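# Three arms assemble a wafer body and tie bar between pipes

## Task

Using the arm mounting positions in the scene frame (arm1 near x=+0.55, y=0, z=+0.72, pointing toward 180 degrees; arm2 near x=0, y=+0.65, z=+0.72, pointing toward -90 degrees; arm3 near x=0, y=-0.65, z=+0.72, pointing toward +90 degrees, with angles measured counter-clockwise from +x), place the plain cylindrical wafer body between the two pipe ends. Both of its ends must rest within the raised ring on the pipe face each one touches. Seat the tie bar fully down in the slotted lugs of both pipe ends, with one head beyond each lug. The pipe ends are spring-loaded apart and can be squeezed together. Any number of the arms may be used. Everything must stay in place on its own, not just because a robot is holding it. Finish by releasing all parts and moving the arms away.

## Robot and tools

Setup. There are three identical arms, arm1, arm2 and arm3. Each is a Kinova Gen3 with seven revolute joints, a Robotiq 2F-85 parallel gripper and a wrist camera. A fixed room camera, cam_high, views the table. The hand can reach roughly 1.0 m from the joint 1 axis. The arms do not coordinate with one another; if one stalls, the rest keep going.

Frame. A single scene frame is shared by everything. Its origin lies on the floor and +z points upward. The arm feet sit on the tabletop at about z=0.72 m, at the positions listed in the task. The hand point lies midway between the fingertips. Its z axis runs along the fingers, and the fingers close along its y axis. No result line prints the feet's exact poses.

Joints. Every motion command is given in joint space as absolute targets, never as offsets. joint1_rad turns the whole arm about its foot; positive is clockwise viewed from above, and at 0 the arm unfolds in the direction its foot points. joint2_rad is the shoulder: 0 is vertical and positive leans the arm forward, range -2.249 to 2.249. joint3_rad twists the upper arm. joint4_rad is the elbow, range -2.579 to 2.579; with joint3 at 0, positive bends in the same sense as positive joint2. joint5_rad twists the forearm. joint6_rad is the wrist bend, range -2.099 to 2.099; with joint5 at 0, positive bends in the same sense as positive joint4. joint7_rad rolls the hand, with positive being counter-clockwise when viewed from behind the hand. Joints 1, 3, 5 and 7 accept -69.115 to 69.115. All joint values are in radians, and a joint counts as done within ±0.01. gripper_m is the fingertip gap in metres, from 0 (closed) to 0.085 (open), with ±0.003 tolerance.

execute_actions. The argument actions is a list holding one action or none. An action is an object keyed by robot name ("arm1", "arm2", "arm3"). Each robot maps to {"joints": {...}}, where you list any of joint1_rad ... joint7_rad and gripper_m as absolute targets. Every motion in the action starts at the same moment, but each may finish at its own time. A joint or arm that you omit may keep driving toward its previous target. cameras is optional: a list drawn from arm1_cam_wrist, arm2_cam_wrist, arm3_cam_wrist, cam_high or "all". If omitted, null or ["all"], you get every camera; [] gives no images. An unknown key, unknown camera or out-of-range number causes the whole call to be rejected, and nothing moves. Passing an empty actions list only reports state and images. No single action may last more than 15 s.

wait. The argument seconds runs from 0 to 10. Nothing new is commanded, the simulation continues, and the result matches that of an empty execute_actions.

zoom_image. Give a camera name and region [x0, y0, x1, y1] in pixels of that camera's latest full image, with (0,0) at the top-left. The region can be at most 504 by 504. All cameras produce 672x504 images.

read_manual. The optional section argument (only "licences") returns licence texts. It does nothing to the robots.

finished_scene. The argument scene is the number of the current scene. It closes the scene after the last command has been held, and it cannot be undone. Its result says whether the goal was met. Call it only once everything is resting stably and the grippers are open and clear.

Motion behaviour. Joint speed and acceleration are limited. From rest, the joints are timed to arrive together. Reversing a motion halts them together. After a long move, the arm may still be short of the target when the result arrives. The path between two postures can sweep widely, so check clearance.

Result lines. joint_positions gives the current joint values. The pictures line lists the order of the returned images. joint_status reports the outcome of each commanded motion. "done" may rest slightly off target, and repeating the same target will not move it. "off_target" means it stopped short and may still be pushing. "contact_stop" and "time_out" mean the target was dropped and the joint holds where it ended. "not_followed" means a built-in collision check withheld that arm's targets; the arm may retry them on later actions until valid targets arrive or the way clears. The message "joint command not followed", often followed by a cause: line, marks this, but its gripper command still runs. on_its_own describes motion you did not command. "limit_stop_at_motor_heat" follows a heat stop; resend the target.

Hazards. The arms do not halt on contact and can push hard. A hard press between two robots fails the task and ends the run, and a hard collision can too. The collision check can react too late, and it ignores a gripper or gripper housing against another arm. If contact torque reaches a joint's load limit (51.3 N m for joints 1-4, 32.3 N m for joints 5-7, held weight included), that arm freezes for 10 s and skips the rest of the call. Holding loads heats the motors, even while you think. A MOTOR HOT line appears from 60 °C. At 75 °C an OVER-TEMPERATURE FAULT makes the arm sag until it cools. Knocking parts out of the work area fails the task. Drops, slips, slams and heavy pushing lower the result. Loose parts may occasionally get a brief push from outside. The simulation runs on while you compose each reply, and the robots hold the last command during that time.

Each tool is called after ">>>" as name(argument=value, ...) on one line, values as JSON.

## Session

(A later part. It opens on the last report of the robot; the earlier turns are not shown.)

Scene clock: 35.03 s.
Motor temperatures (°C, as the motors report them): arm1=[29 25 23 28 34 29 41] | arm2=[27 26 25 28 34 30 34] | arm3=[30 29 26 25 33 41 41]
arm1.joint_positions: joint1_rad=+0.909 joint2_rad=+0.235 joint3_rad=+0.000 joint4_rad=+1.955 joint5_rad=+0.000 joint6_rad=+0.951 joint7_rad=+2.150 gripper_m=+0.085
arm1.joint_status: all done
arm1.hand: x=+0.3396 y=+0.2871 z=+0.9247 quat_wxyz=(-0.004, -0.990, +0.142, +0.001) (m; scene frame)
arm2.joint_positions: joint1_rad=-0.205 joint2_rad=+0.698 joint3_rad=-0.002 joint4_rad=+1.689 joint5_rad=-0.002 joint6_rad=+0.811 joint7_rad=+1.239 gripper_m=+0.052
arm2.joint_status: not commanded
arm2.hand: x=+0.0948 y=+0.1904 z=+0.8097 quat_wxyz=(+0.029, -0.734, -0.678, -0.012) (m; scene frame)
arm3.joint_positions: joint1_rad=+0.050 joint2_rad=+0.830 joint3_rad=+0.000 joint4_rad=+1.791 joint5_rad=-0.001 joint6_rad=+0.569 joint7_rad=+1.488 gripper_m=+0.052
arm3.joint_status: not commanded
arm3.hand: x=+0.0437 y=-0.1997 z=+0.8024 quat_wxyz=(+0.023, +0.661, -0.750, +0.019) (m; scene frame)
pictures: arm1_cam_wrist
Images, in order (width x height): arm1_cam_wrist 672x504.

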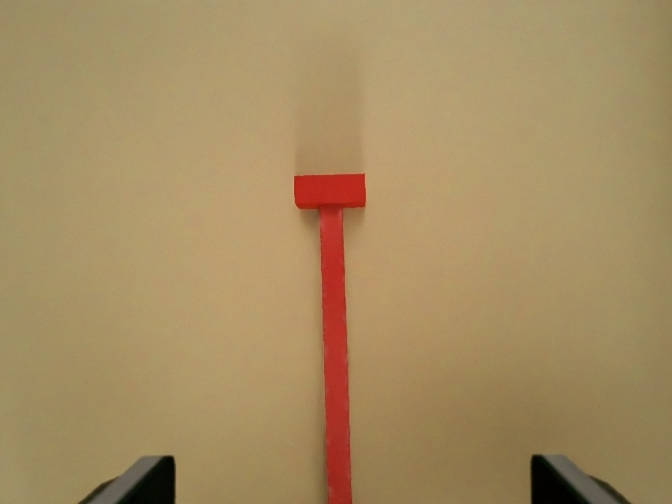

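>>> execute_actions(actions=[{"arm1":{"joints":{"joint1_rad":0.8846,"joint2_rad":0.6614,"joint4_rad":2.0803,"joint6_rad":0.3999,"joint7_rad":2.126,"gripper_m":0.04}}}], cameras=["arm1_cam_wrist"])

>>> execute_actions(actions=[{"arm1":{"joints":{"gripper_m":0.0}}}], cameras=[])

>>> execute_actions(actions=[{"arm1":{"joints":{"joint2_rad":-0.121,"joint4_rad":1.9862,"joint6_rad":1.2765}}}], cameras=["cam_high"])

Scene clock: 36.80 s.
Motor temperatures (°C, as the motors report them): arm1=[29 25 23 28 34 29 41] | arm2=[27 26 25 28 34 30 34] | arm3=[30 29 26 25 33 41 41]
arm1.joint_positions: joint1_rad=+0.885 joint2_rad=+0.661 joint3_rad=+0.000 joint4_rad=+2.080 joint5_rad=+0.000 joint6_rad=+0.400 joint7_rad=+2.126 gripper_m=+0.040
arm1.joint_status: all done
arm1.hand: x=+0.3144 y=+0.3004 z=+0.7405 quat_wxyz=(-0.004, -0.990, +0.142, +0.001) (m; scene frame)
arm2.joint_positions: joint1_rad=-0.205 joint2_rad=+0.698 joint3_rad=-0.002 joint4_rad=+1.689 joint5_rad=-0.002 joint6_rad=+0.811 joint7_rad=+1.239 gripper_m=+0.052
arm2.joint_status: not commanded
arm2.hand: x=+0.0948 y=+0.1904 z=+0.8097 quat_wxyz=(+0.029, -0.734, -0.678, -0.012) (m; scene frame)
arm3.joint_positions: joint1_rad=+0.050 joint2_rad=+0.830 joint3_rad=+0.000 joint4_rad=+1.791 joint5_rad=-0.001 joint6_rad=+0.569 joint7_rad=+1.488 gripper_m=+0.052
arm3.joint_status: not commanded
arm3.hand: x=+0.0437 y=-0.1997 z=+0.8024 quat_wxyz=(+0.023, +0.661, -0.750, +0.019) (m; scene frame)
pictures: arm1_cam_wrist
Images, in order (width x height): arm1_cam_wrist 672x504.

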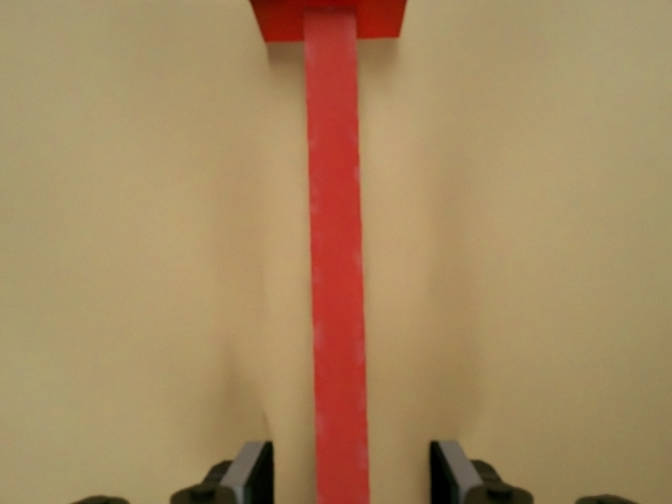

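Scene clock: 37.60 s.
Motor temperatures (°C, as the motors report them): arm1=[29 25 23 28 34 29 41] | arm2=[27 26 25 28 34 30 34] | arm3=[30 29 26 25 33 41 41]
arm1.joint_positions: joint1_rad=+0.885 joint2_rad=+0.661 joint3_rad=+0.000 joint4_rad=+2.080 joint5_rad=+0.000 joint6_rad=+0.400 joint7_rad=+2.126 gripper_m=+0.009
arm1.joint_status: gripper_m off_target (ended at +0.009, target +0.000)
arm1.hand: x=+0.3143 y=+0.3006 z=+0.7408 quat_wxyz=(-0.004, -0.990, +0.142, +0.001) (m; scene frame)
arm2.joint_positions: joint1_rad=-0.205 joint2_rad=+0.698 joint3_rad=-0.002 joint4_rad=+1.689 joint5_rad=-0.002 joint6_rad=+0.811 joint7_rad=+1.239 gripper_m=+0.052
arm2.joint_status: not commanded
arm2.hand: x=+0.0948 y=+0.1904 z=+0.8097 quat_wxyz=(+0.029, -0.734, -0.678, -0.012) (m; scene frame)
arm3.joint_positions: joint1_rad=+0.050 joint2_rad=+0.830 joint3_rad=+0.000 joint4_rad=+1.791 joint5_rad=-0.001 joint6_rad=+0.569 joint7_rad=+1.488 gripper_m=+0.052
arm3.joint_status: not commanded
arm3.hand: x=+0.0437 y=-0.1997 z=+0.8024 quat_wxyz=(+0.023, +0.661, -0.750, +0.019) (m; scene frame)
pictures: none
No camera images: the call's "cameras" was empty. Leave "cameras" out to get every camera's image.

Scene clock: 39.67 s.
Motor temperatures (°C, as the motors report them): arm1=[29 26 23 28 34 29 41] | arm2=[27 26 25 28 34 30 34] | arm3=[30 29 26 25 33 41 41]
arm1.joint_positions: joint1_rad=+0.885 joint2_rad=-0.120 joint3_rad=+0.000 joint4_rad=+1.987 joint5_rad=+0.000 joint6_rad=+1.276 joint7_rad=+2.126 gripper_m=+0.009
arm1.joint_status: all done
arm1.hand: x=+0.4025 y=+0.2049 z=+1.0246 quat_wxyz=(-0.004, -0.990, +0.142, +0.000) (m; scene frame)
arm2.joint_positions: joint1_rad=-0.205 joint2_rad=+0.698 joint3_rad=-0.002 joint4_rad=+1.689 joint5_rad=-0.002 joint6_rad=+0.811 joint7_rad=+1.239 gripper_m=+0.052
arm2.joint_status: not commanded
arm2.hand: x=+0.0948 y=+0.1904 z=+0.8097 quat_wxyz=(+0.029, -0.734, -0.678, -0.012) (m; scene frame)
arm3.joint_positions: joint1_rad=+0.050 joint2_rad=+0.830 joint3_rad=+0.000 joint4_rad=+1.791 joint5_rad=-0.001 joint6_rad=+0.569 joint7_rad=+1.488 gripper_m=+0.052
arm3.joint_status: not commanded
arm3.hand: x=+0.0437 y=-0.1997 z=+0.8024 quat_wxyz=(+0.023, +0.661, -0.750, +0.019) (m; scene frame)
pictures: cam_high
Images, in order (width x height): cam_high 672x504.

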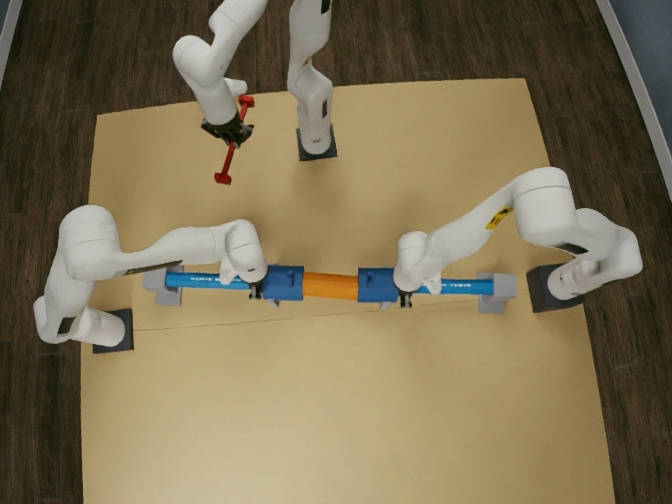

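>>> execute_actions(actions=[{"arm1":{"joints":{"joint1_rad":-0.024,"joint7_rad":2.941}}}], cameras=[])

>>> execute_actions(actions=[{"arm1":{"joints":{"joint2_rad":0.5087,"joint4_rad":1.5268,"joint6_rad":1.1061}}}], cameras=["arm1_cam_wrist","cam_high"])

>>> zoom_image(camera="cam_high", region=[200, 220, 480, 340])

Scene clock: 48.47 s.
Motor temperatures (°C, as the motors report them): arm1=[29 25 23 28 34 29 41] | arm2=[27 27 25 28 34 30 34] | arm3=[30 30 26 25 33 41 41]
arm1.joint_positions: joint1_rad=-0.024 joint2_rad=-0.120 joint3_rad=+0.000 joint4_rad=+1.987 joint5_rad=+0.000 joint6_rad=+1.276 joint7_rad=+2.941 gripper_m=+0.009
arm1.joint_status: all done
arm1.hand: x=+0.2998 y=+0.0101 z=+1.0264 quat_wxyz=(-0.003, -0.752, -0.659, +0.003) (m; scene frame)
arm2.joint_positions: joint1_rad=-0.205 joint2_rad=+0.698 joint3_rad=-0.002 joint4_rad=+1.689 joint5_rad=-0.002 joint6_rad=+0.811 joint7_rad=+1.239 gripper_m=+0.052
arm2.joint_status: not commanded
arm2.hand: x=+0.0948 y=+0.1904 z=+0.8097 quat_wxyz=(+0.029, -0.734, -0.678, -0.012) (m; scene frame)
arm3.joint_positions: joint1_rad=+0.050 joint2_rad=+0.830 joint3_rad=+0.000 joint4_rad=+1.791 joint5_rad=-0.001 joint6_rad=+0.569 joint7_rad=+1.488 gripper_m=+0.052
arm3.joint_status: not commanded
arm3.hand: x=+0.0437 y=-0.1997 z=+0.8024 quat_wxyz=(+0.023, +0.661, -0.750, +0.019) (m; scene frame)
pictures: none
No camera images: the call's "cameras" was empty. Leave "cameras" out to get every camera's image.

Scene clock: 50.33 s.
Motor temperatures (°C, as the motors report them): arm1=[29 26 23 28 34 29 41] | arm2=[27 27 25 28 34 30 34] | arm3=[30 30 26 25 33 41 41]
arm1.joint_positions: joint1_rad=-0.024 joint2_rad=+0.510 joint3_rad=+0.000 joint4_rad=+1.527 joint5_rad=+0.000 joint6_rad=+1.106 joint7_rad=+2.941 gripper_m=+0.009
arm1.joint_status: all done
arm1.hand: x=+0.0643 y=-0.0068 z=+0.9269 quat_wxyz=(-0.003, -0.752, -0.659, +0.003) (m; scene frame)
arm2.joint_positions: joint1_rad=-0.205 joint2_rad=+0.698 joint3_rad=-0.002 joint4_rad=+1.689 joint5_rad=-0.002 joint6_rad=+0.811 joint7_rad=+1.239 gripper_m=+0.052
arm2.joint_status: not commanded
arm2.hand: x=+0.0948 y=+0.1904 z=+0.8097 quat_wxyz=(+0.029, -0.734, -0.678, -0.012) (m; scene frame)
arm3.joint_positions: joint1_rad=+0.050 joint2_rad=+0.830 joint3_rad=+0.000 joint4_rad=+1.791 joint5_rad=-0.001 joint6_rad=+0.569 joint7_rad=+1.488 gripper_m=+0.052
arm3.joint_status: not commanded
arm3.hand: x=+0.0437 y=-0.1997 z=+0.8024 quat_wxyz=(+0.023, +0.661, -0.750, +0.019) (m; scene frame)
pictures: arm1_cam_wrist, cam_high
Images, in order (width x height): arm1_cam_wrist 672x504, cam_high 672x504.

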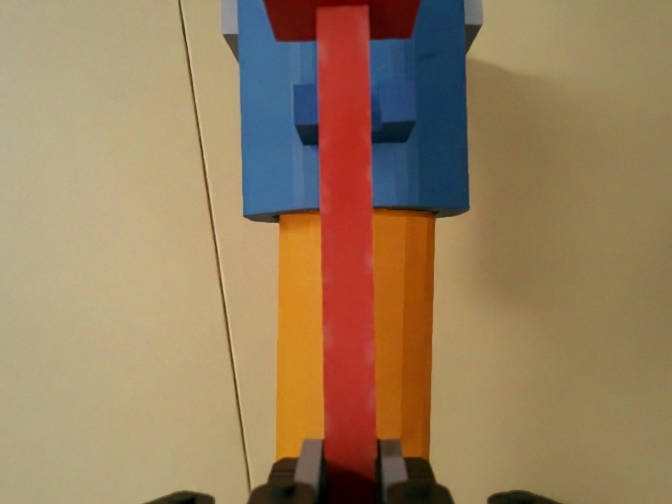

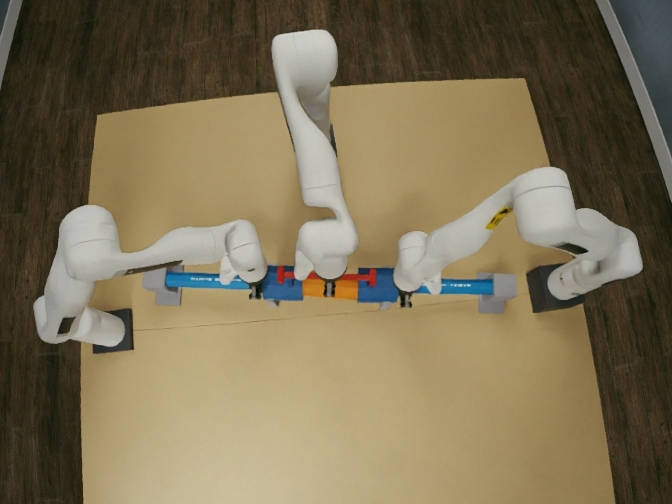

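Region (200, 220, 480, 340) of cam_high's 672x504 image, scaled by 1.800, with more detail than that image has; it fills the top 216 rows of this view, and the rest is white.

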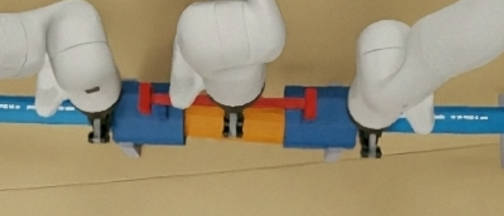

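>>> execute_actions(actions=[{"arm1":{"joints":{"joint1_rad":-0.032,"joint7_rad":2.908,"joint2_rad":0.5389,"joint4_rad":1.5755,"joint6_rad":1.0272}}}], cameras=["arm1_cam_wrist","cam_high"])

>>> zoom_image(camera="cam_high", region=[200, 220, 480, 340])

Scene clock: 51.30 s.
Motor temperatures (°C, as the motors report them): arm1=[29 26 23 28 34 29 41] | arm2=[27 27 25 28 34 30 34] | arm3=[30 30 26 25 33 41 41]
arm1.joint_positions: joint1_rad=-0.031 joint2_rad=+0.532 joint3_rad=+0.000 joint4_rad=+1.574 joint5_rad=+0.000 joint6_rad=+1.030 joint7_rad=+2.909 gripper_m=+0.009
arm1.joint_status: all done
arm1.hand: x=+0.0643 y=-0.0102 z=+0.9031 quat_wxyz=(-0.001, -0.761, -0.649, +0.006) (m; scene frame)
arm2.joint_positions: joint1_rad=-0.205 joint2_rad=+0.698 joint3_rad=-0.002 joint4_rad=+1.689 joint5_rad=-0.002 joint6_rad=+0.811 joint7_rad=+1.239 gripper_m=+0.052
arm2.joint_status: not commanded
arm2.hand: x=+0.0948 y=+0.1904 z=+0.8097 quat_wxyz=(+0.029, -0.734, -0.678, -0.012) (m; scene frame)
arm3.joint_positions: joint1_rad=+0.050 joint2_rad=+0.830 joint3_rad=-0.001 joint4_rad=+1.791 joint5_rad=-0.001 joint6_rad=+0.569 joint7_rad=+1.488 gripper_m=+0.052
arm3.joint_status: not commanded
arm3.hand: x=+0.0437 y=-0.1997 z=+0.8024 quat_wxyz=(+0.023, +0.661, -0.750, +0.019) (m; scene frame)
pictures: arm1_cam_wrist, cam_high
Images, in order (width x height): arm1_cam_wrist 672x504, cam_high 672x504.

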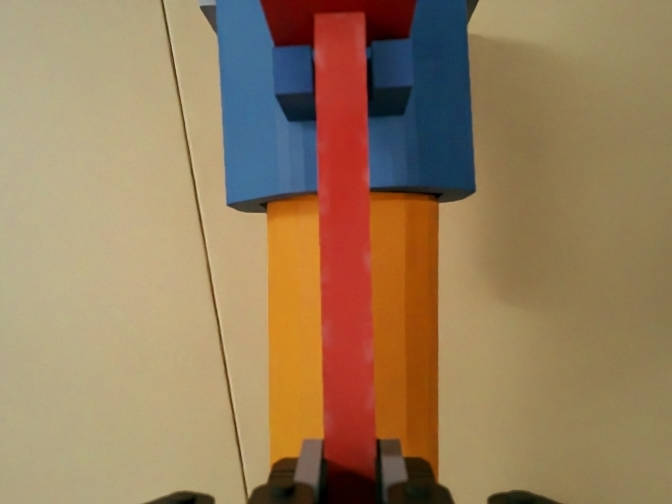

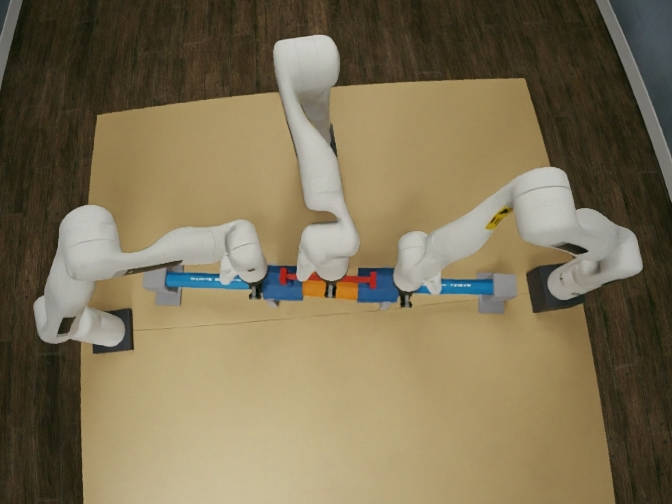

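Region (200, 220, 480, 340) of cam_high's 672x504 image, scaled by 1.800, with more detail than that image has; it fills the top 216 rows of this view, and the rest is white.

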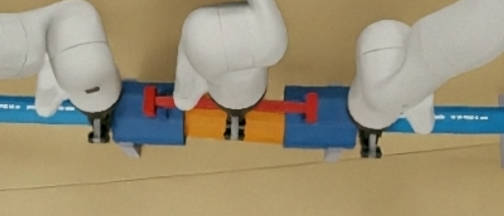

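>>> execute_actions(actions=[{"arm1":{"joints":{"joint1_rad":-0.038,"joint2_rad":0.525,"joint4_rad":1.56,"joint6_rad":1.056}}}], cameras=[])

>>> execute_actions(actions=[{"arm1":{"joints":{"joint2_rad":0.5567,"joint4_rad":1.5959,"joint6_rad":0.989}}}], cameras=["arm1_cam_wrist","cam_high"])

>>> zoom_image(camera="cam_high", region=[200, 220, 480, 340])

Scene clock: 51.97 s.
Motor temperatures (°C, as the motors report them): arm1=[29 26 23 28 34 29 41] | arm2=[27 27 25 28 34 30 34] | arm3=[30 30 26 25 33 41 41]
arm1.joint_positions: joint1_rad=-0.038 joint2_rad=+0.526 joint3_rad=+0.000 joint4_rad=+1.561 joint5_rad=+0.000 joint6_rad=+1.056 joint7_rad=+2.908 gripper_m=+0.009
arm1.joint_status: all done
arm1.hand: x=+0.0656 y=-0.0136 z=+0.9098 quat_wxyz=(-0.003, -0.759, -0.652, +0.003) (m; scene frame)
arm2.joint_positions: joint1_rad=-0.205 joint2_rad=+0.698 joint3_rad=-0.002 joint4_rad=+1.689 joint5_rad=-0.002 joint6_rad=+0.811 joint7_rad=+1.239 gripper_m=+0.052
arm2.joint_status: not commanded
arm2.hand: x=+0.0948 y=+0.1904 z=+0.8097 quat_wxyz=(+0.029, -0.734, -0.678, -0.012) (m; scene frame)
arm3.joint_positions: joint1_rad=+0.050 joint2_rad=+0.830 joint3_rad=+0.000 joint4_rad=+1.791 joint5_rad=-0.001 joint6_rad=+0.569 joint7_rad=+1.488 gripper_m=+0.052
arm3.joint_status: not commanded
arm3.hand: x=+0.0437 y=-0.1997 z=+0.8024 quat_wxyz=(+0.023, +0.661, -0.750, +0.019) (m; scene frame)
pictures: none
No camera images: the call's "cameras" was empty. Leave "cameras" out to get every camera's image.

Scene clock: 54.10 s.
Motor temperatures (°C, as the motors report them): arm1=[29 26 23 28 34 29 41] | arm2=[27 27 25 28 34 30 34] | arm3=[30 30 26 25 33 41 41]
arm1.joint_positions: joint1_rad=-0.038 joint2_rad=+0.513 joint3_rad=+0.000 joint4_rad=+1.590 joint5_rad=+0.000 joint6_rad=+1.011 joint7_rad=+2.908 gripper_m=+0.009
arm1.joint_status: joint2_rad time_out (moved -0.013 of +0.031); joint6_rad time_out (moved -0.045 of -0.067); the others done
arm1.hand: x=+0.0642 y=-0.0138 z=+0.9080 quat_wxyz=(+0.006, -0.758, -0.652, +0.014) (m; scene frame)
arm2.joint_positions: joint1_rad=-0.205 joint2_rad=+0.698 joint3_rad=-0.002 joint4_rad=+1.689 joint5_rad=-0.002 joint6_rad=+0.811 joint7_rad=+1.239 gripper_m=+0.052
arm2.joint_status: not commanded
arm2.hand: x=+0.0948 y=+0.1904 z=+0.8097 quat_wxyz=(+0.029, -0.734, -0.678, -0.012) (m; scene frame)
arm3.joint_positions: joint1_rad=+0.050 joint2_rad=+0.830 joint3_rad=+0.000 joint4_rad=+1.791 joint5_rad=-0.001 joint6_rad=+0.569 joint7_rad=+1.488 gripper_m=+0.052
arm3.joint_status: not commanded
arm3.hand: x=+0.0437 y=-0.1997 z=+0.8023 quat_wxyz=(+0.023, +0.661, -0.750, +0.019) (m; scene frame)
pictures: arm1_cam_wrist, cam_high
Images, in order (width x height): arm1_cam_wrist 672x504, cam_high 672x504.

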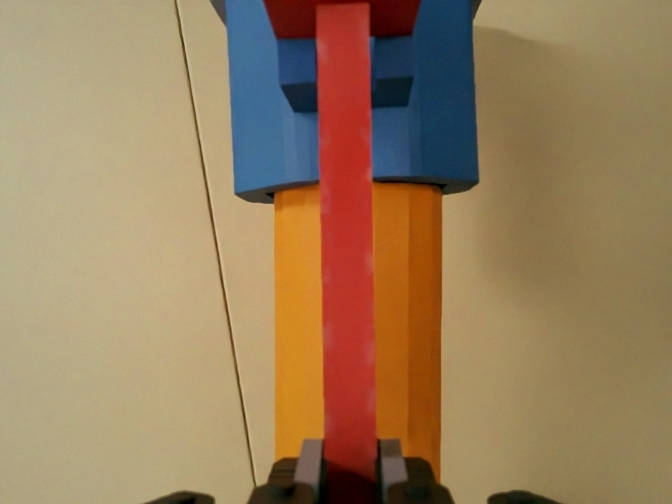

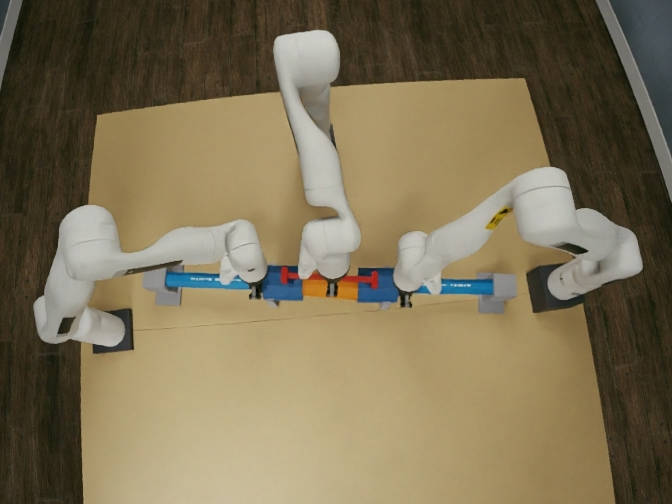

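Region (200, 220, 480, 340) of cam_high's 672x504 image, scaled by 1.800, with more detail than that image has; it fills the top 216 rows of this view, and the rest is white.

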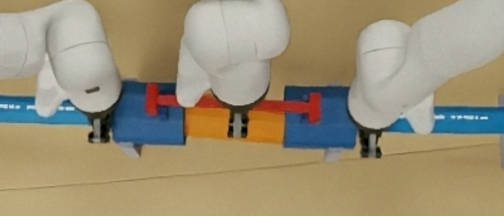

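>>> execute_actions(actions=[{"arm1":{"joints":{"joint1_rad":-0.034,"joint2_rad":0.525,"joint4_rad":1.56,"joint6_rad":1.056}},"arm2":{"joints":{"joint1_rad":-0.184,"joint2_rad":0.7486,"joint4_rad":1.5741,"joint6_rad":0.8189}},"arm3":{"joints":{"joint1_rad":0.0544,"joint2_rad":0.8574,"joint4_rad":1.6812,"joint6_rad":0.603}}}], cameras=["arm1_cam_wrist"])

Scene clock: 64.80 s.
Motor temperatures (°C, as the motors report them): arm1=[29 26 23 28 34 29 41] | arm2=[27 27 25 28 34 30 34] | arm3=[30 30 26 25 33 41 41]
TORQUE FAULT: arm2's joint6_rad reached its load limit. arm2 stopped for 10 seconds, dropped its targets and accepts commands again. The stop added 8.1 s to the call and to motion_time.
arm1.joint_positions: joint1_rad=-0.034 joint2_rad=+0.526 joint3_rad=+0.000 joint4_rad=+1.561 joint5_rad=+0.000 joint6_rad=+1.056 joint7_rad=+2.908 gripper_m=+0.009
arm1.joint_status: all done
arm1.hand: x=+0.0655 y=-0.0117 z=+0.9097 quat_wxyz=(-0.003, -0.760, -0.650, +0.003) (m; scene frame)
arm2.joint_positions: joint1_rad=-0.196 joint2_rad=+0.720 joint3_rad=-0.011 joint4_rad=+1.642 joint5_rad=-0.014 joint6_rad=+0.894 joint7_rad=+1.233 gripper_m=+0.052
arm2.joint_status: joint1_rad torque_fault (moved +0.008 of +0.021); joint2_rad torque_fault (moved +0.022 of +0.051); joint4_rad torque_fault (moved -0.046 of -0.115); joint6_rad torque_fault (moved +0.083 of +0.008)
arm2.hand: x=+0.0964 y=+0.1967 z=+0.8106 quat_wxyz=(+0.051, -0.739, -0.671, -0.032) (m; scene frame)
arm3.joint_positions: joint1_rad=+0.054 joint2_rad=+0.864 joint3_rad=-0.001 joint4_rad=+1.729 joint5_rad=-0.001 joint6_rad=+0.646 joint7_rad=+1.487 gripper_m=+0.052
arm3.joint_status: joint4_rad time_out (moved -0.062 of -0.110); joint6_rad time_out (moved +0.077 of +0.034); the others done
arm3.hand: x=+0.0452 y=-0.1981 z=+0.7971 quat_wxyz=(+0.041, +0.659, -0.751, +0.036) (m; scene frame)
pictures: arm1_cam_wrist
Images, in order (width x height): arm1_cam_wrist 672x504.

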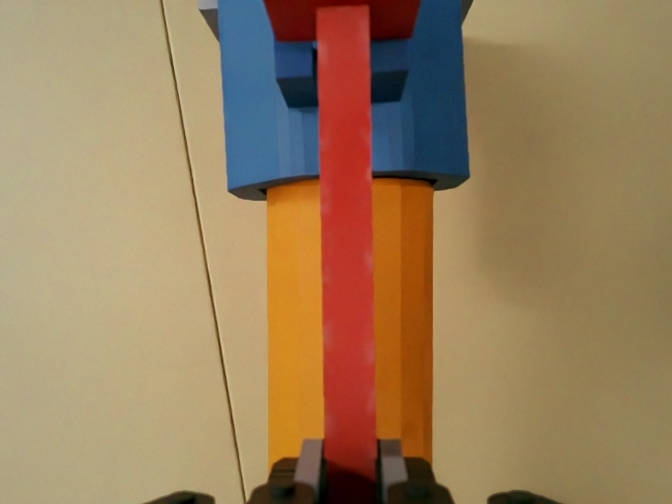

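>>> execute_actions(actions=[{"arm1":{"joints":{"joint1_rad":-0.03,"joint2_rad":0.5087,"joint4_rad":1.5268,"joint6_rad":1.1061,"joint7_rad":-0.234}},"arm2":{"joints":{"joint1_rad":-0.1985,"joint2_rad":0.7111,"joint3_rad":0,"joint4_rad":1.6582,"joint5_rad":0,"joint6_rad":0.7723}}}], cameras=["arm1_cam_wrist"])

Scene clock: 68.07 s.
Motor temperatures (°C, as the motors report them): arm1=[29 26 23 28 34 29 41] | arm2=[27 27 25 28 34 31 34] | arm3=[30 30 26 26 33 41 41]
arm1.joint_positions: joint1_rad=-0.030 joint2_rad=+0.510 joint3_rad=+0.000 joint4_rad=+1.527 joint5_rad=+0.000 joint6_rad=+1.106 joint7_rad=-0.234 gripper_m=+0.009
arm1.joint_status: all done
arm1.hand: x=+0.0644 y=-0.0097 z=+0.9268 quat_wxyz=(-0.003, -0.648, +0.761, -0.003) (m; scene frame)
arm2.joint_positions: joint1_rad=-0.204 joint2_rad=+0.696 joint3_rad=-0.005 joint4_rad=+1.690 joint5_rad=-0.006 joint6_rad=+0.813 joint7_rad=+1.233 gripper_m=+0.052
arm2.joint_status: joint2_rad time_out (moved -0.024 of -0.009); joint4_rad time_out (moved +0.047 of +0.016); joint6_rad time_out (moved -0.081 of -0.122); the others done
arm2.hand: x=+0.0964 y=+0.1914 z=+0.8106 quat_wxyz=(+0.028, -0.737, -0.675, -0.014) (m; scene frame)
arm3.joint_positions: joint1_rad=+0.054 joint2_rad=+0.863 joint3_rad=-0.001 joint4_rad=+1.731 joint5_rad=-0.001 joint6_rad=+0.649 joint7_rad=+1.487 gripper_m=+0.052
arm3.joint_status: not commanded
arm3.hand: x=+0.0450 y=-0.2004 z=+0.7972 quat_wxyz=(+0.043, +0.658, -0.751, +0.038) (m; scene frame)
pictures: arm1_cam_wrist
Images, in order (width x height): arm1_cam_wrist 672x504.

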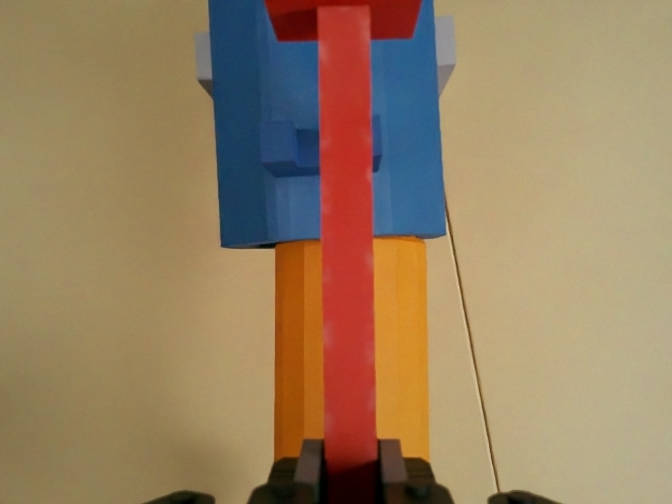

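>>> execute_actions(actions=[{"arm1":{"joints":{"joint1_rad":0.005,"joint2_rad":0.5225,"joint4_rad":1.564,"joint6_rad":1.055,"joint7_rad":-0.169}}}], cameras=["arm1_cam_wrist","cam_high"])

>>> zoom_image(camera="cam_high", region=[200, 220, 480, 340])

Scene clock: 69.10 s.
Motor temperatures (°C, as the motors report them): arm1=[29 26 23 28 34 29 41] | arm2=[27 27 25 28 34 31 34] | arm3=[30 30 26 26 33 41 41]
arm1.joint_positions: joint1_rad=+0.005 joint2_rad=+0.524 joint3_rad=+0.000 joint4_rad=+1.565 joint5_rad=+0.000 joint6_rad=+1.055 joint7_rad=-0.169 gripper_m=+0.009
arm1.joint_status: all done
arm1.hand: x=+0.0667 y=+0.0073 z=+0.9097 quat_wxyz=(-0.003, -0.660, +0.751, -0.003) (m; scene frame)
arm2.joint_positions: joint1_rad=-0.204 joint2_rad=+0.696 joint3_rad=-0.005 joint4_rad=+1.690 joint5_rad=-0.006 joint6_rad=+0.813 joint7_rad=+1.233 gripper_m=+0.052
arm2.joint_status: not commanded
arm2.hand: x=+0.0964 y=+0.1914 z=+0.8106 quat_wxyz=(+0.028, -0.737, -0.675, -0.014) (m; scene frame)
arm3.joint_positions: joint1_rad=+0.054 joint2_rad=+0.863 joint3_rad=-0.001 joint4_rad=+1.731 joint5_rad=-0.001 joint6_rad=+0.649 joint7_rad=+1.487 gripper_m=+0.052
arm3.joint_status: not commanded
arm3.hand: x=+0.0450 y=-0.2004 z=+0.7972 quat_wxyz=(+0.043, +0.658, -0.751, +0.038) (m; scene frame)
pictures: arm1_cam_wrist, cam_high
Images, in order (width x height): arm1_cam_wrist 672x504, cam_high 672x504.

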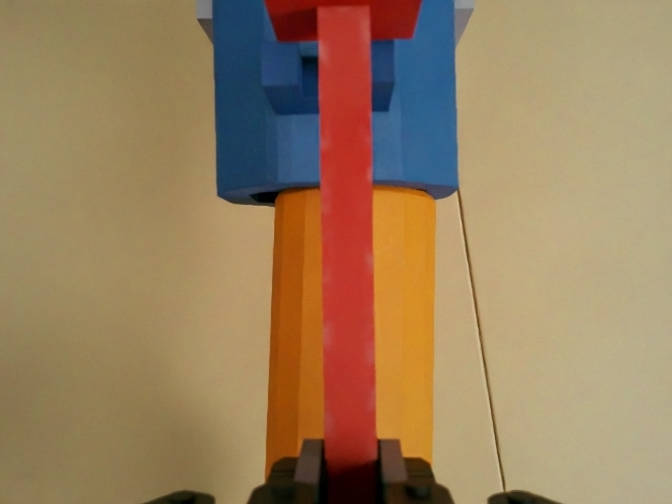

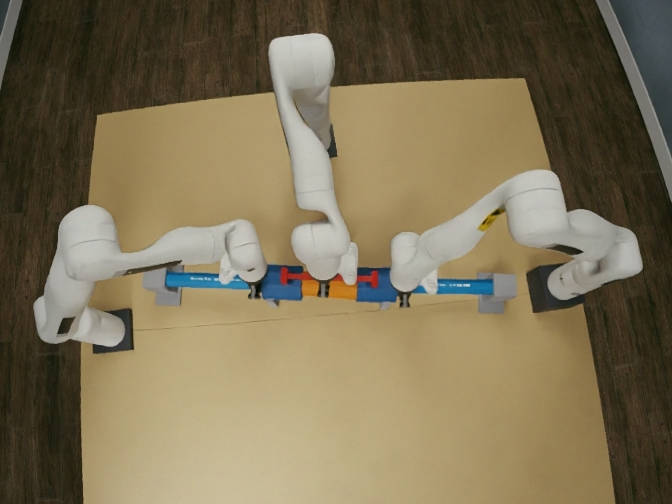

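Region (200, 220, 480, 340) of cam_high's 672x504 image, scaled by 1.800, with more detail than that image has; it fills the top 216 rows of this view, and the rest is white.

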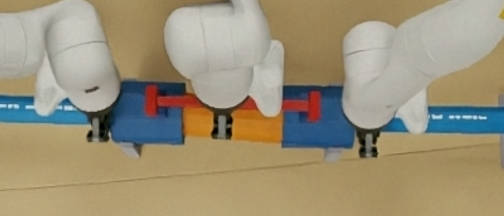

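>>> execute_actions(actions=[{"arm1":{"joints":{"joint2_rad":-0.121,"joint4_rad":1.9862,"joint6_rad":1.2765}}}], cameras=[])

>>> execute_actions(actions=[{"arm1":{"joints":{"joint2_rad":0.5891,"joint4_rad":2.3404,"joint6_rad":0.2121}}}], cameras=[])

>>> execute_actions(actions=[{"arm1":{"joints":{"gripper_m":0.085}}}], cameras=[])

>>> execute_actions(actions=[{"arm1":{"joints":{"joint1_rad":-0.08,"joint2_rad":0.479,"joint4_rad":1.405,"joint6_rad":1.258,"joint7_rad":-0.26}}}], cameras=["arm1_cam_wrist","cam_high"])

Scene clock: 71.33 s.
Motor temperatures (°C, as the motors report them): arm1=[29 26 23 28 34 29 41] | arm2=[27 27 25 28 34 31 34] | arm3=[30 30 26 26 33 41 41]
arm1.joint_positions: joint1_rad=+0.005 joint2_rad=-0.120 joint3_rad=+0.000 joint4_rad=+1.987 joint5_rad=+0.000 joint6_rad=+1.277 joint7_rad=-0.169 gripper_m=+0.009
arm1.joint_status: all done
arm1.hand: x=+0.3001 y=+0.0174 z=+1.0263 quat_wxyz=(-0.003, -0.660, +0.751, -0.003) (m; scene frame)
arm2.joint_positions: joint1_rad=-0.204 joint2_rad=+0.696 joint3_rad=-0.005 joint4_rad=+1.690 joint5_rad=-0.006 joint6_rad=+0.813 joint7_rad=+1.233 gripper_m=+0.052
arm2.joint_status: not commanded
arm2.hand: x=+0.0964 y=+0.1914 z=+0.8106 quat_wxyz=(+0.028, -0.737, -0.675, -0.014) (m; scene frame)
arm3.joint_positions: joint1_rad=+0.054 joint2_rad=+0.863 joint3_rad=-0.001 joint4_rad=+1.731 joint5_rad=-0.001 joint6_rad=+0.649 joint7_rad=+1.487 gripper_m=+0.052
arm3.joint_status: not commanded
arm3.hand: x=+0.0450 y=-0.2004 z=+0.7972 quat_wxyz=(+0.043, +0.658, -0.751, +0.038) (m; scene frame)
pictures: none
No camera images: the call's "cameras" was empty. Leave "cameras" out to get every camera's image.

Scene clock: 73.33 s.
Motor temperatures (°C, as the motors report them): arm1=[29 26 23 28 34 29 41] | arm2=[27 27 25 28 34 31 34] | arm3=[30 30 26 26 33 41 41]
arm1.joint_positions: joint1_rad=+0.005 joint2_rad=+0.590 joint3_rad=+0.000 joint4_rad=+2.341 joint5_rad=+0.000 joint6_rad=+0.212 joint7_rad=-0.169 gripper_m=+0.009
arm1.joint_status: all done
arm1.hand: x=+0.2496 y=+0.0132 z=+0.7427 quat_wxyz=(-0.003, -0.660, +0.751, -0.002) (m; scene frame)
arm2.joint_positions: joint1_rad=-0.204 joint2_rad=+0.696 joint3_rad=-0.005 joint4_rad=+1.690 joint5_rad=-0.006 joint6_rad=+0.813 joint7_rad=+1.233 gripper_m=+0.052
arm2.joint_status: not commanded
arm2.hand: x=+0.0964 y=+0.1914 z=+0.8106 quat_wxyz=(+0.028, -0.737, -0.675, -0.014) (m; scene frame)
arm3.joint_positions: joint1_rad=+0.054 joint2_rad=+0.863 joint3_rad=-0.001 joint4_rad=+1.731 joint5_rad=-0.001 joint6_rad=+0.649 joint7_rad=+1.487 gripper_m=+0.052
arm3.joint_status: not commanded
arm3.hand: x=+0.0450 y=-0.2004 z=+0.7972 quat_wxyz=(+0.043, +0.658, -0.751, +0.038) (m; scene frame)
pictures: none
No camera images: the call's "cameras" was empty. Leave "cameras" out to get every camera's image.

Scene clock: 74.57 s.
Motor temperatures (°C, as the motors report them): arm1=[29 26 23 28 34 29 41] | arm2=[27 27 25 28 34 31 34] | arm3=[30 30 26 26 33 41 41]
arm1.joint_positions: joint1_rad=+0.005 joint2_rad=+0.589 joint3_rad=+0.000 joint4_rad=+2.340 joint5_rad=+0.000 joint6_rad=+0.212 joint7_rad=-0.169 gripper_m=+0.085
arm1.joint_status: all done
arm1.hand: x=+0.2493 y=+0.0132 z=+0.7428 quat_wxyz=(-0.003, -0.660, +0.751, -0.002) (m; scene frame)
arm2.joint_positions: joint1_rad=-0.204 joint2_rad=+0.696 joint3_rad=-0.005 joint4_rad=+1.690 joint5_rad=-0.006 joint6_rad=+0.813 joint7_rad=+1.233 gripper_m=+0.052
arm2.joint_status: not commanded
arm2.hand: x=+0.0964 y=+0.1914 z=+0.8106 quat_wxyz=(+0.028, -0.737, -0.675, -0.014) (m; scene frame)
arm3.joint_positions: joint1_rad=+0.054 joint2_rad=+0.863 joint3_rad=-0.001 joint4_rad=+1.731 joint5_rad=-0.001 joint6_rad=+0.649 joint7_rad=+1.487 gripper_m=+0.052
arm3.joint_status: not commanded
arm3.hand: x=+0.0450 y=-0.2004 z=+0.7972 quat_wxyz=(+0.043, +0.658, -0.751, +0.038) (m; scene frame)
pictures: none
No camera images: the call's "cameras" was empty. Leave "cameras" out to get every camera's image.

Scene clock: 76.80 s.
Motor temperatures (°C, as the motors report them): arm1=[29 26 23 28 34 29 41] | arm2=[27 27 25 28 34 31 34] | arm3=[30 30 26 26 33 41 41]
arm1.joint_positions: joint1_rad=-0.080 joint2_rad=+0.479 joint3_rad=+0.000 joint4_rad=+1.405 joint5_rad=+0.000 joint6_rad=+1.258 joint7_rad=-0.260 gripper_m=+0.085
arm1.joint_status: all done
arm1.hand: x=+0.0584 y=-0.0345 z=+0.9777 quat_wxyz=(-0.003, -0.657, +0.753, -0.002) (m; scene frame)
arm2.joint_positions: joint1_rad=-0.203 joint2_rad=+0.695 joint3_rad=-0.004 joint4_rad=+1.690 joint5_rad=-0.006 joint6_rad=+0.814 joint7_rad=+1.233 gripper_m=+0.052
arm2.joint_status: not commanded
arm2.hand: x=+0.0957 y=+0.1919 z=+0.8106 quat_wxyz=(+0.029, -0.737, -0.675, -0.015) (m; scene frame)
arm3.joint_positions: joint1_rad=+0.053 joint2_rad=+0.864 joint3_rad=-0.002 joint4_rad=+1.731 joint5_rad=-0.002 joint6_rad=+0.649 joint7_rad=+1.487 gripper_m=+0.052
arm3.joint_status: not commanded
arm3.hand: x=+0.0443 y=-0.2003 z=+0.7971 quat_wxyz=(+0.043, +0.659, -0.750, +0.038) (m; scene frame)
pictures: arm1_cam_wrist, cam_high
Images, in order (width x height): arm1_cam_wrist 672x504, cam_high 672x504.

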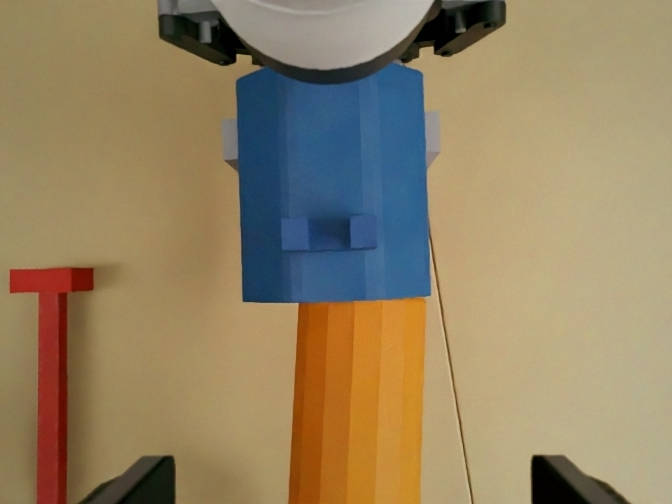

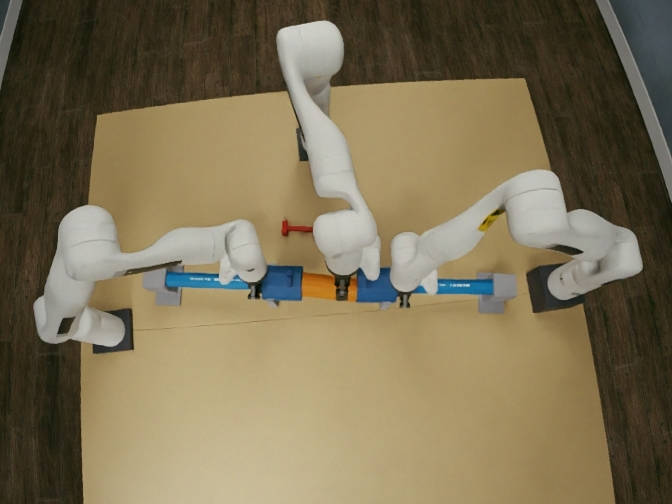

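>>> execute_actions(actions=[{"arm1":{"joints":{"joint2_rad":0.6814,"joint4_rad":1.6349,"joint6_rad":0.8253,"joint7_rad":-0.30}}}], cameras=[])

>>> execute_actions(actions=[{"arm1":{"joints":{"gripper_m":0.0}}}], cameras=[])

>>> execute_actions(actions=[{"arm3":{"joints":{"joint1_rad":0.0437,"joint2_rad":0.7762,"joint4_rad":1.9203,"joint6_rad":0.4451}}}], cameras=[])

>>> execute_actions(actions=[{"arm1":{"joints":{"joint2_rad":0.661,"joint4_rad":1.68,"joint6_rad":0.8006,"joint7_rad":-0.24}}}], cameras=["arm1_cam_wrist"])

Scene clock: 78.20 s.
Motor temperatures (°C, as the motors report them): arm1=[29 26 23 28 34 29 41] | arm2=[27 27 25 28 34 31 34] | arm3=[30 30 26 26 33 41 41]
arm1.joint_positions: joint1_rad=-0.080 joint2_rad=+0.681 joint3_rad=+0.000 joint4_rad=+1.635 joint5_rad=+0.000 joint6_rad=+0.825 joint7_rad=-0.300 gripper_m=+0.085
arm1.joint_status: all done
arm1.hand: x=+0.0549 y=-0.0361 z=+0.8147 quat_wxyz=(-0.003, -0.642, +0.766, -0.002) (m; scene frame)
arm2.joint_positions: joint1_rad=-0.203 joint2_rad=+0.695 joint3_rad=-0.004 joint4_rad=+1.690 joint5_rad=-0.006 joint6_rad=+0.814 joint7_rad=+1.233 gripper_m=+0.052
arm2.joint_status: not commanded
arm2.hand: x=+0.0957 y=+0.1919 z=+0.8106 quat_wxyz=(+0.029, -0.737, -0.675, -0.015) (m; scene frame)
arm3.joint_positions: joint1_rad=+0.053 joint2_rad=+0.864 joint3_rad=-0.002 joint4_rad=+1.731 joint5_rad=-0.002 joint6_rad=+0.649 joint7_rad=+1.487 gripper_m=+0.052
arm3.joint_status: not commanded
arm3.hand: x=+0.0443 y=-0.2003 z=+0.7971 quat_wxyz=(+0.043, +0.659, -0.750, +0.038) (m; scene frame)
pictures: none
No camera images: the call's "cameras" was empty. Leave "cameras" out to get every camera's image.

Scene clock: 79.30 s.
Motor temperatures (°C, as the motors report them): arm1=[29 26 23 28 34 29 41] | arm2=[27 27 25 28 34 31 34] | arm3=[30 30 26 26 33 41 41]
arm1.joint_positions: joint1_rad=-0.080 joint2_rad=+0.679 joint3_rad=+0.000 joint4_rad=+1.635 joint5_rad=+0.000 joint6_rad=+0.826 joint7_rad=-0.300 gripper_m=+0.060
arm1.joint_status: gripper_m off_target (ended at +0.060, target +0.000)
arm1.hand: x=+0.0548 y=-0.0361 z=+0.8158 quat_wxyz=(-0.004, -0.642, +0.766, -0.002) (m; scene frame)
arm2.joint_positions: joint1_rad=-0.203 joint2_rad=+0.695 joint3_rad=-0.004 joint4_rad=+1.690 joint5_rad=-0.006 joint6_rad=+0.814 joint7_rad=+1.233 gripper_m=+0.052
arm2.joint_status: not commanded
arm2.hand: x=+0.0957 y=+0.1919 z=+0.8106 quat_wxyz=(+0.029, -0.737, -0.675, -0.015) (m; scene frame)
arm3.joint_positions: joint1_rad=+0.053 joint2_rad=+0.864 joint3_rad=-0.002 joint4_rad=+1.731 joint5_rad=-0.002 joint6_rad=+0.649 joint7_rad=+1.487 gripper_m=+0.052
arm3.joint_status: not commanded
arm3.hand: x=+0.0443 y=-0.2003 z=+0.7971 quat_wxyz=(+0.043, +0.659, -0.750, +0.038) (m; scene frame)
pictures: none
No camera images: the call's "cameras" was empty. Leave "cameras" out to get every camera's image.

Scene clock: 80.50 s.
Motor temperatures (°C, as the motors report them): arm1=[29 26 23 28 34 29 41] | arm2=[27 27 25 28 34 31 34] | arm3=[30 30 26 26 33 41 41]
arm1.joint_positions: joint1_rad=-0.081 joint2_rad=+0.681 joint3_rad=-0.001 joint4_rad=+1.635 joint5_rad=-0.001 joint6_rad=+0.826 joint7_rad=-0.300 gripper_m=+0.060
arm1.joint_status: not commanded
arm1.hand: x=+0.0553 y=-0.0370 z=+0.8146 quat_wxyz=(-0.003, -0.643, +0.766, -0.003) (m; scene frame)
arm2.joint_positions: joint1_rad=-0.203 joint2_rad=+0.696 joint3_rad=-0.004 joint4_rad=+1.689 joint5_rad=-0.006 joint6_rad=+0.813 joint7_rad=+1.233 gripper_m=+0.052
arm2.joint_status: not commanded
arm2.hand: x=+0.0959 y=+0.1910 z=+0.8106 quat_wxyz=(+0.028, -0.737, -0.675, -0.014) (m; scene frame)
arm3.joint_positions: joint1_rad=+0.044 joint2_rad=+0.777 joint3_rad=+0.000 joint4_rad=+1.921 joint5_rad=+0.000 joint6_rad=+0.446 joint7_rad=+1.488 gripper_m=+0.052
arm3.joint_status: all done
arm3.hand: x=+0.0406 y=-0.2220 z=+0.8071 quat_wxyz=(+0.007, +0.664, -0.748, +0.002) (m; scene frame)
pictures: none
No camera images: the call's "cameras" was empty. Leave "cameras" out to get every camera's image.

Scene clock: 81.20 s.
Motor temperatures (°C, as the motors report them): arm1=[29 26 23 28 34 29 41] | arm2=[27 27 25 28 34 31 34] | arm3=[30 30 26 26 33 41 41]
arm1.joint_positions: joint1_rad=-0.082 joint2_rad=+0.661 joint3_rad=-0.002 joint4_rad=+1.677 joint5_rad=-0.001 joint6_rad=+0.798 joint7_rad=-0.239 gripper_m=+0.060
arm1.joint_status: all done
arm1.hand: x=+0.0649 y=-0.0374 z=+0.8151 quat_wxyz=(-0.006, -0.667, +0.745, -0.001) (m; scene frame)
arm2.joint_positions: joint1_rad=-0.203 joint2_rad=+0.696 joint3_rad=-0.005 joint4_rad=+1.689 joint5_rad=-0.006 joint6_rad=+0.812 joint7_rad=+1.233 gripper_m=+0.052
arm2.joint_status: not commanded
arm2.hand: x=+0.0964 y=+0.1907 z=+0.8106 quat_wxyz=(+0.027, -0.737, -0.675, -0.014) (m; scene frame)
arm3.joint_positions: joint1_rad=+0.044 joint2_rad=+0.777 joint3_rad=+0.000 joint4_rad=+1.921 joint5_rad=+0.000 joint6_rad=+0.446 joint7_rad=+1.488 gripper_m=+0.052
arm3.joint_status: not commanded
arm3.hand: x=+0.0406 y=-0.2220 z=+0.8071 quat_wxyz=(+0.007, +0.664, -0.748, +0.002) (m; scene frame)
pictures: arm1_cam_wrist
Images, in order (width x height): arm1_cam_wrist 672x504.

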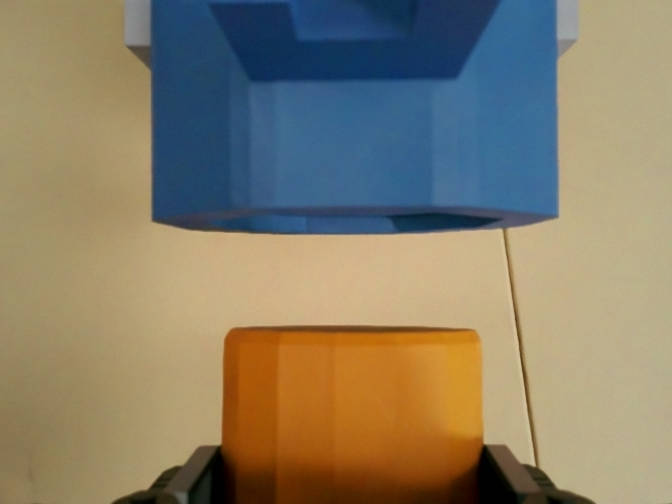

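>>> execute_actions(actions=[{"arm1":{"joints":{"joint2_rad":0.6427,"joint4_rad":1.6696,"joint6_rad":0.8293}}}], cameras=[])

>>> execute_actions(actions=[{"arm3":{"joints":{"joint1_rad":0.0503,"joint2_rad":0.8271,"joint4_rad":1.767,"joint6_rad":0.5475}}}], cameras=["arm1_cam_wrist"])

Scene clock: 81.90 s.
Motor temperatures (°C, as the motors report them): arm1=[29 26 23 28 34 29 41] | arm2=[27 27 25 28 34 31 34] | arm3=[30 31 26 26 33 41 41]
arm1.joint_positions: joint1_rad=-0.082 joint2_rad=+0.649 joint3_rad=-0.003 joint4_rad=+1.668 joint5_rad=-0.001 joint6_rad=+0.823 joint7_rad=-0.239 gripper_m=+0.060
arm1.joint_status: all done
arm1.hand: x=+0.0655 y=-0.0375 z=+0.8229 quat_wxyz=(-0.005, -0.667, +0.745, -0.003) (m; scene frame)
arm2.joint_positions: joint1_rad=-0.203 joint2_rad=+0.696 joint3_rad=-0.005 joint4_rad=+1.689 joint5_rad=-0.006 joint6_rad=+0.812 joint7_rad=+1.233 gripper_m=+0.052
arm2.joint_status: not commanded
arm2.hand: x=+0.0964 y=+0.1907 z=+0.8106 quat_wxyz=(+0.027, -0.737, -0.675, -0.014) (m; scene frame)
arm3.joint_positions: joint1_rad=+0.044 joint2_rad=+0.777 joint3_rad=+0.000 joint4_rad=+1.921 joint5_rad=+0.000 joint6_rad=+0.446 joint7_rad=+1.488 gripper_m=+0.052
arm3.joint_status: not commanded
arm3.hand: x=+0.0406 y=-0.2220 z=+0.8071 quat_wxyz=(+0.007, +0.664, -0.748, +0.002) (m; scene frame)
pictures: none
No camera images: the call's "cameras" was empty. Leave "cameras" out to get every camera's image.

Scene clock: 84.50 s.
Motor temperatures (°C, as the motors report them): arm1=[29 26 23 28 34 29 41] | arm2=[27 27 25 28 34 31 34] | arm3=[30 31 26 26 33 41 41]
arm1.joint_positions: joint1_rad=-0.082 joint2_rad=+0.649 joint3_rad=-0.003 joint4_rad=+1.668 joint5_rad=-0.001 joint6_rad=+0.823 joint7_rad=-0.239 gripper_m=+0.060
arm1.joint_status: not commanded
arm1.hand: x=+0.0655 y=-0.0371 z=+0.8229 quat_wxyz=(-0.005, -0.667, +0.745, -0.003) (m; scene frame)
arm2.joint_positions: joint1_rad=-0.203 joint2_rad=+0.696 joint3_rad=-0.005 joint4_rad=+1.689 joint5_rad=-0.006 joint6_rad=+0.813 joint7_rad=+1.233 gripper_m=+0.052
arm2.joint_status: not commanded
arm2.hand: x=+0.0963 y=+0.1911 z=+0.8106 quat_wxyz=(+0.028, -0.737, -0.675, -0.014) (m; scene frame)
arm3.joint_positions: joint1_rad=+0.050 joint2_rad=+0.830 joint3_rad=+0.000 joint4_rad=+1.788 joint5_rad=-0.001 joint6_rad=+0.566 joint7_rad=+1.488 gripper_m=+0.052
arm3.joint_status: joint4_rad time_out (moved -0.133 of -0.154); joint6_rad time_out (moved +0.120 of +0.102); the others done
arm3.hand: x=+0.0441 y=-0.1969 z=+0.8026 quat_wxyz=(+0.021, +0.661, -0.750, +0.016) (m; scene frame)
pictures: arm1_cam_wrist
Images, in order (width x height): arm1_cam_wrist 672x504.

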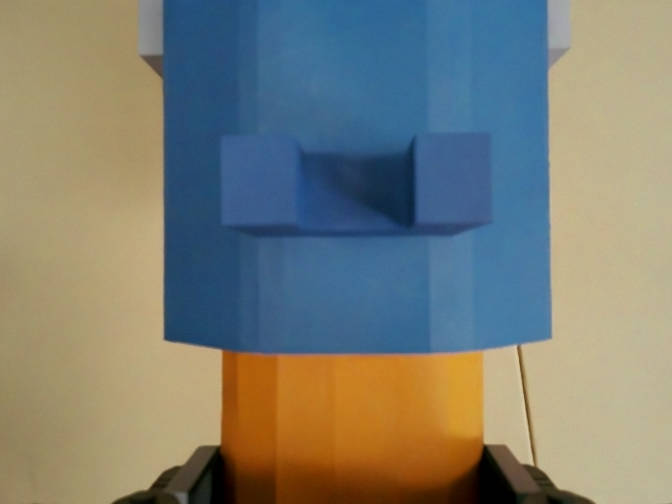

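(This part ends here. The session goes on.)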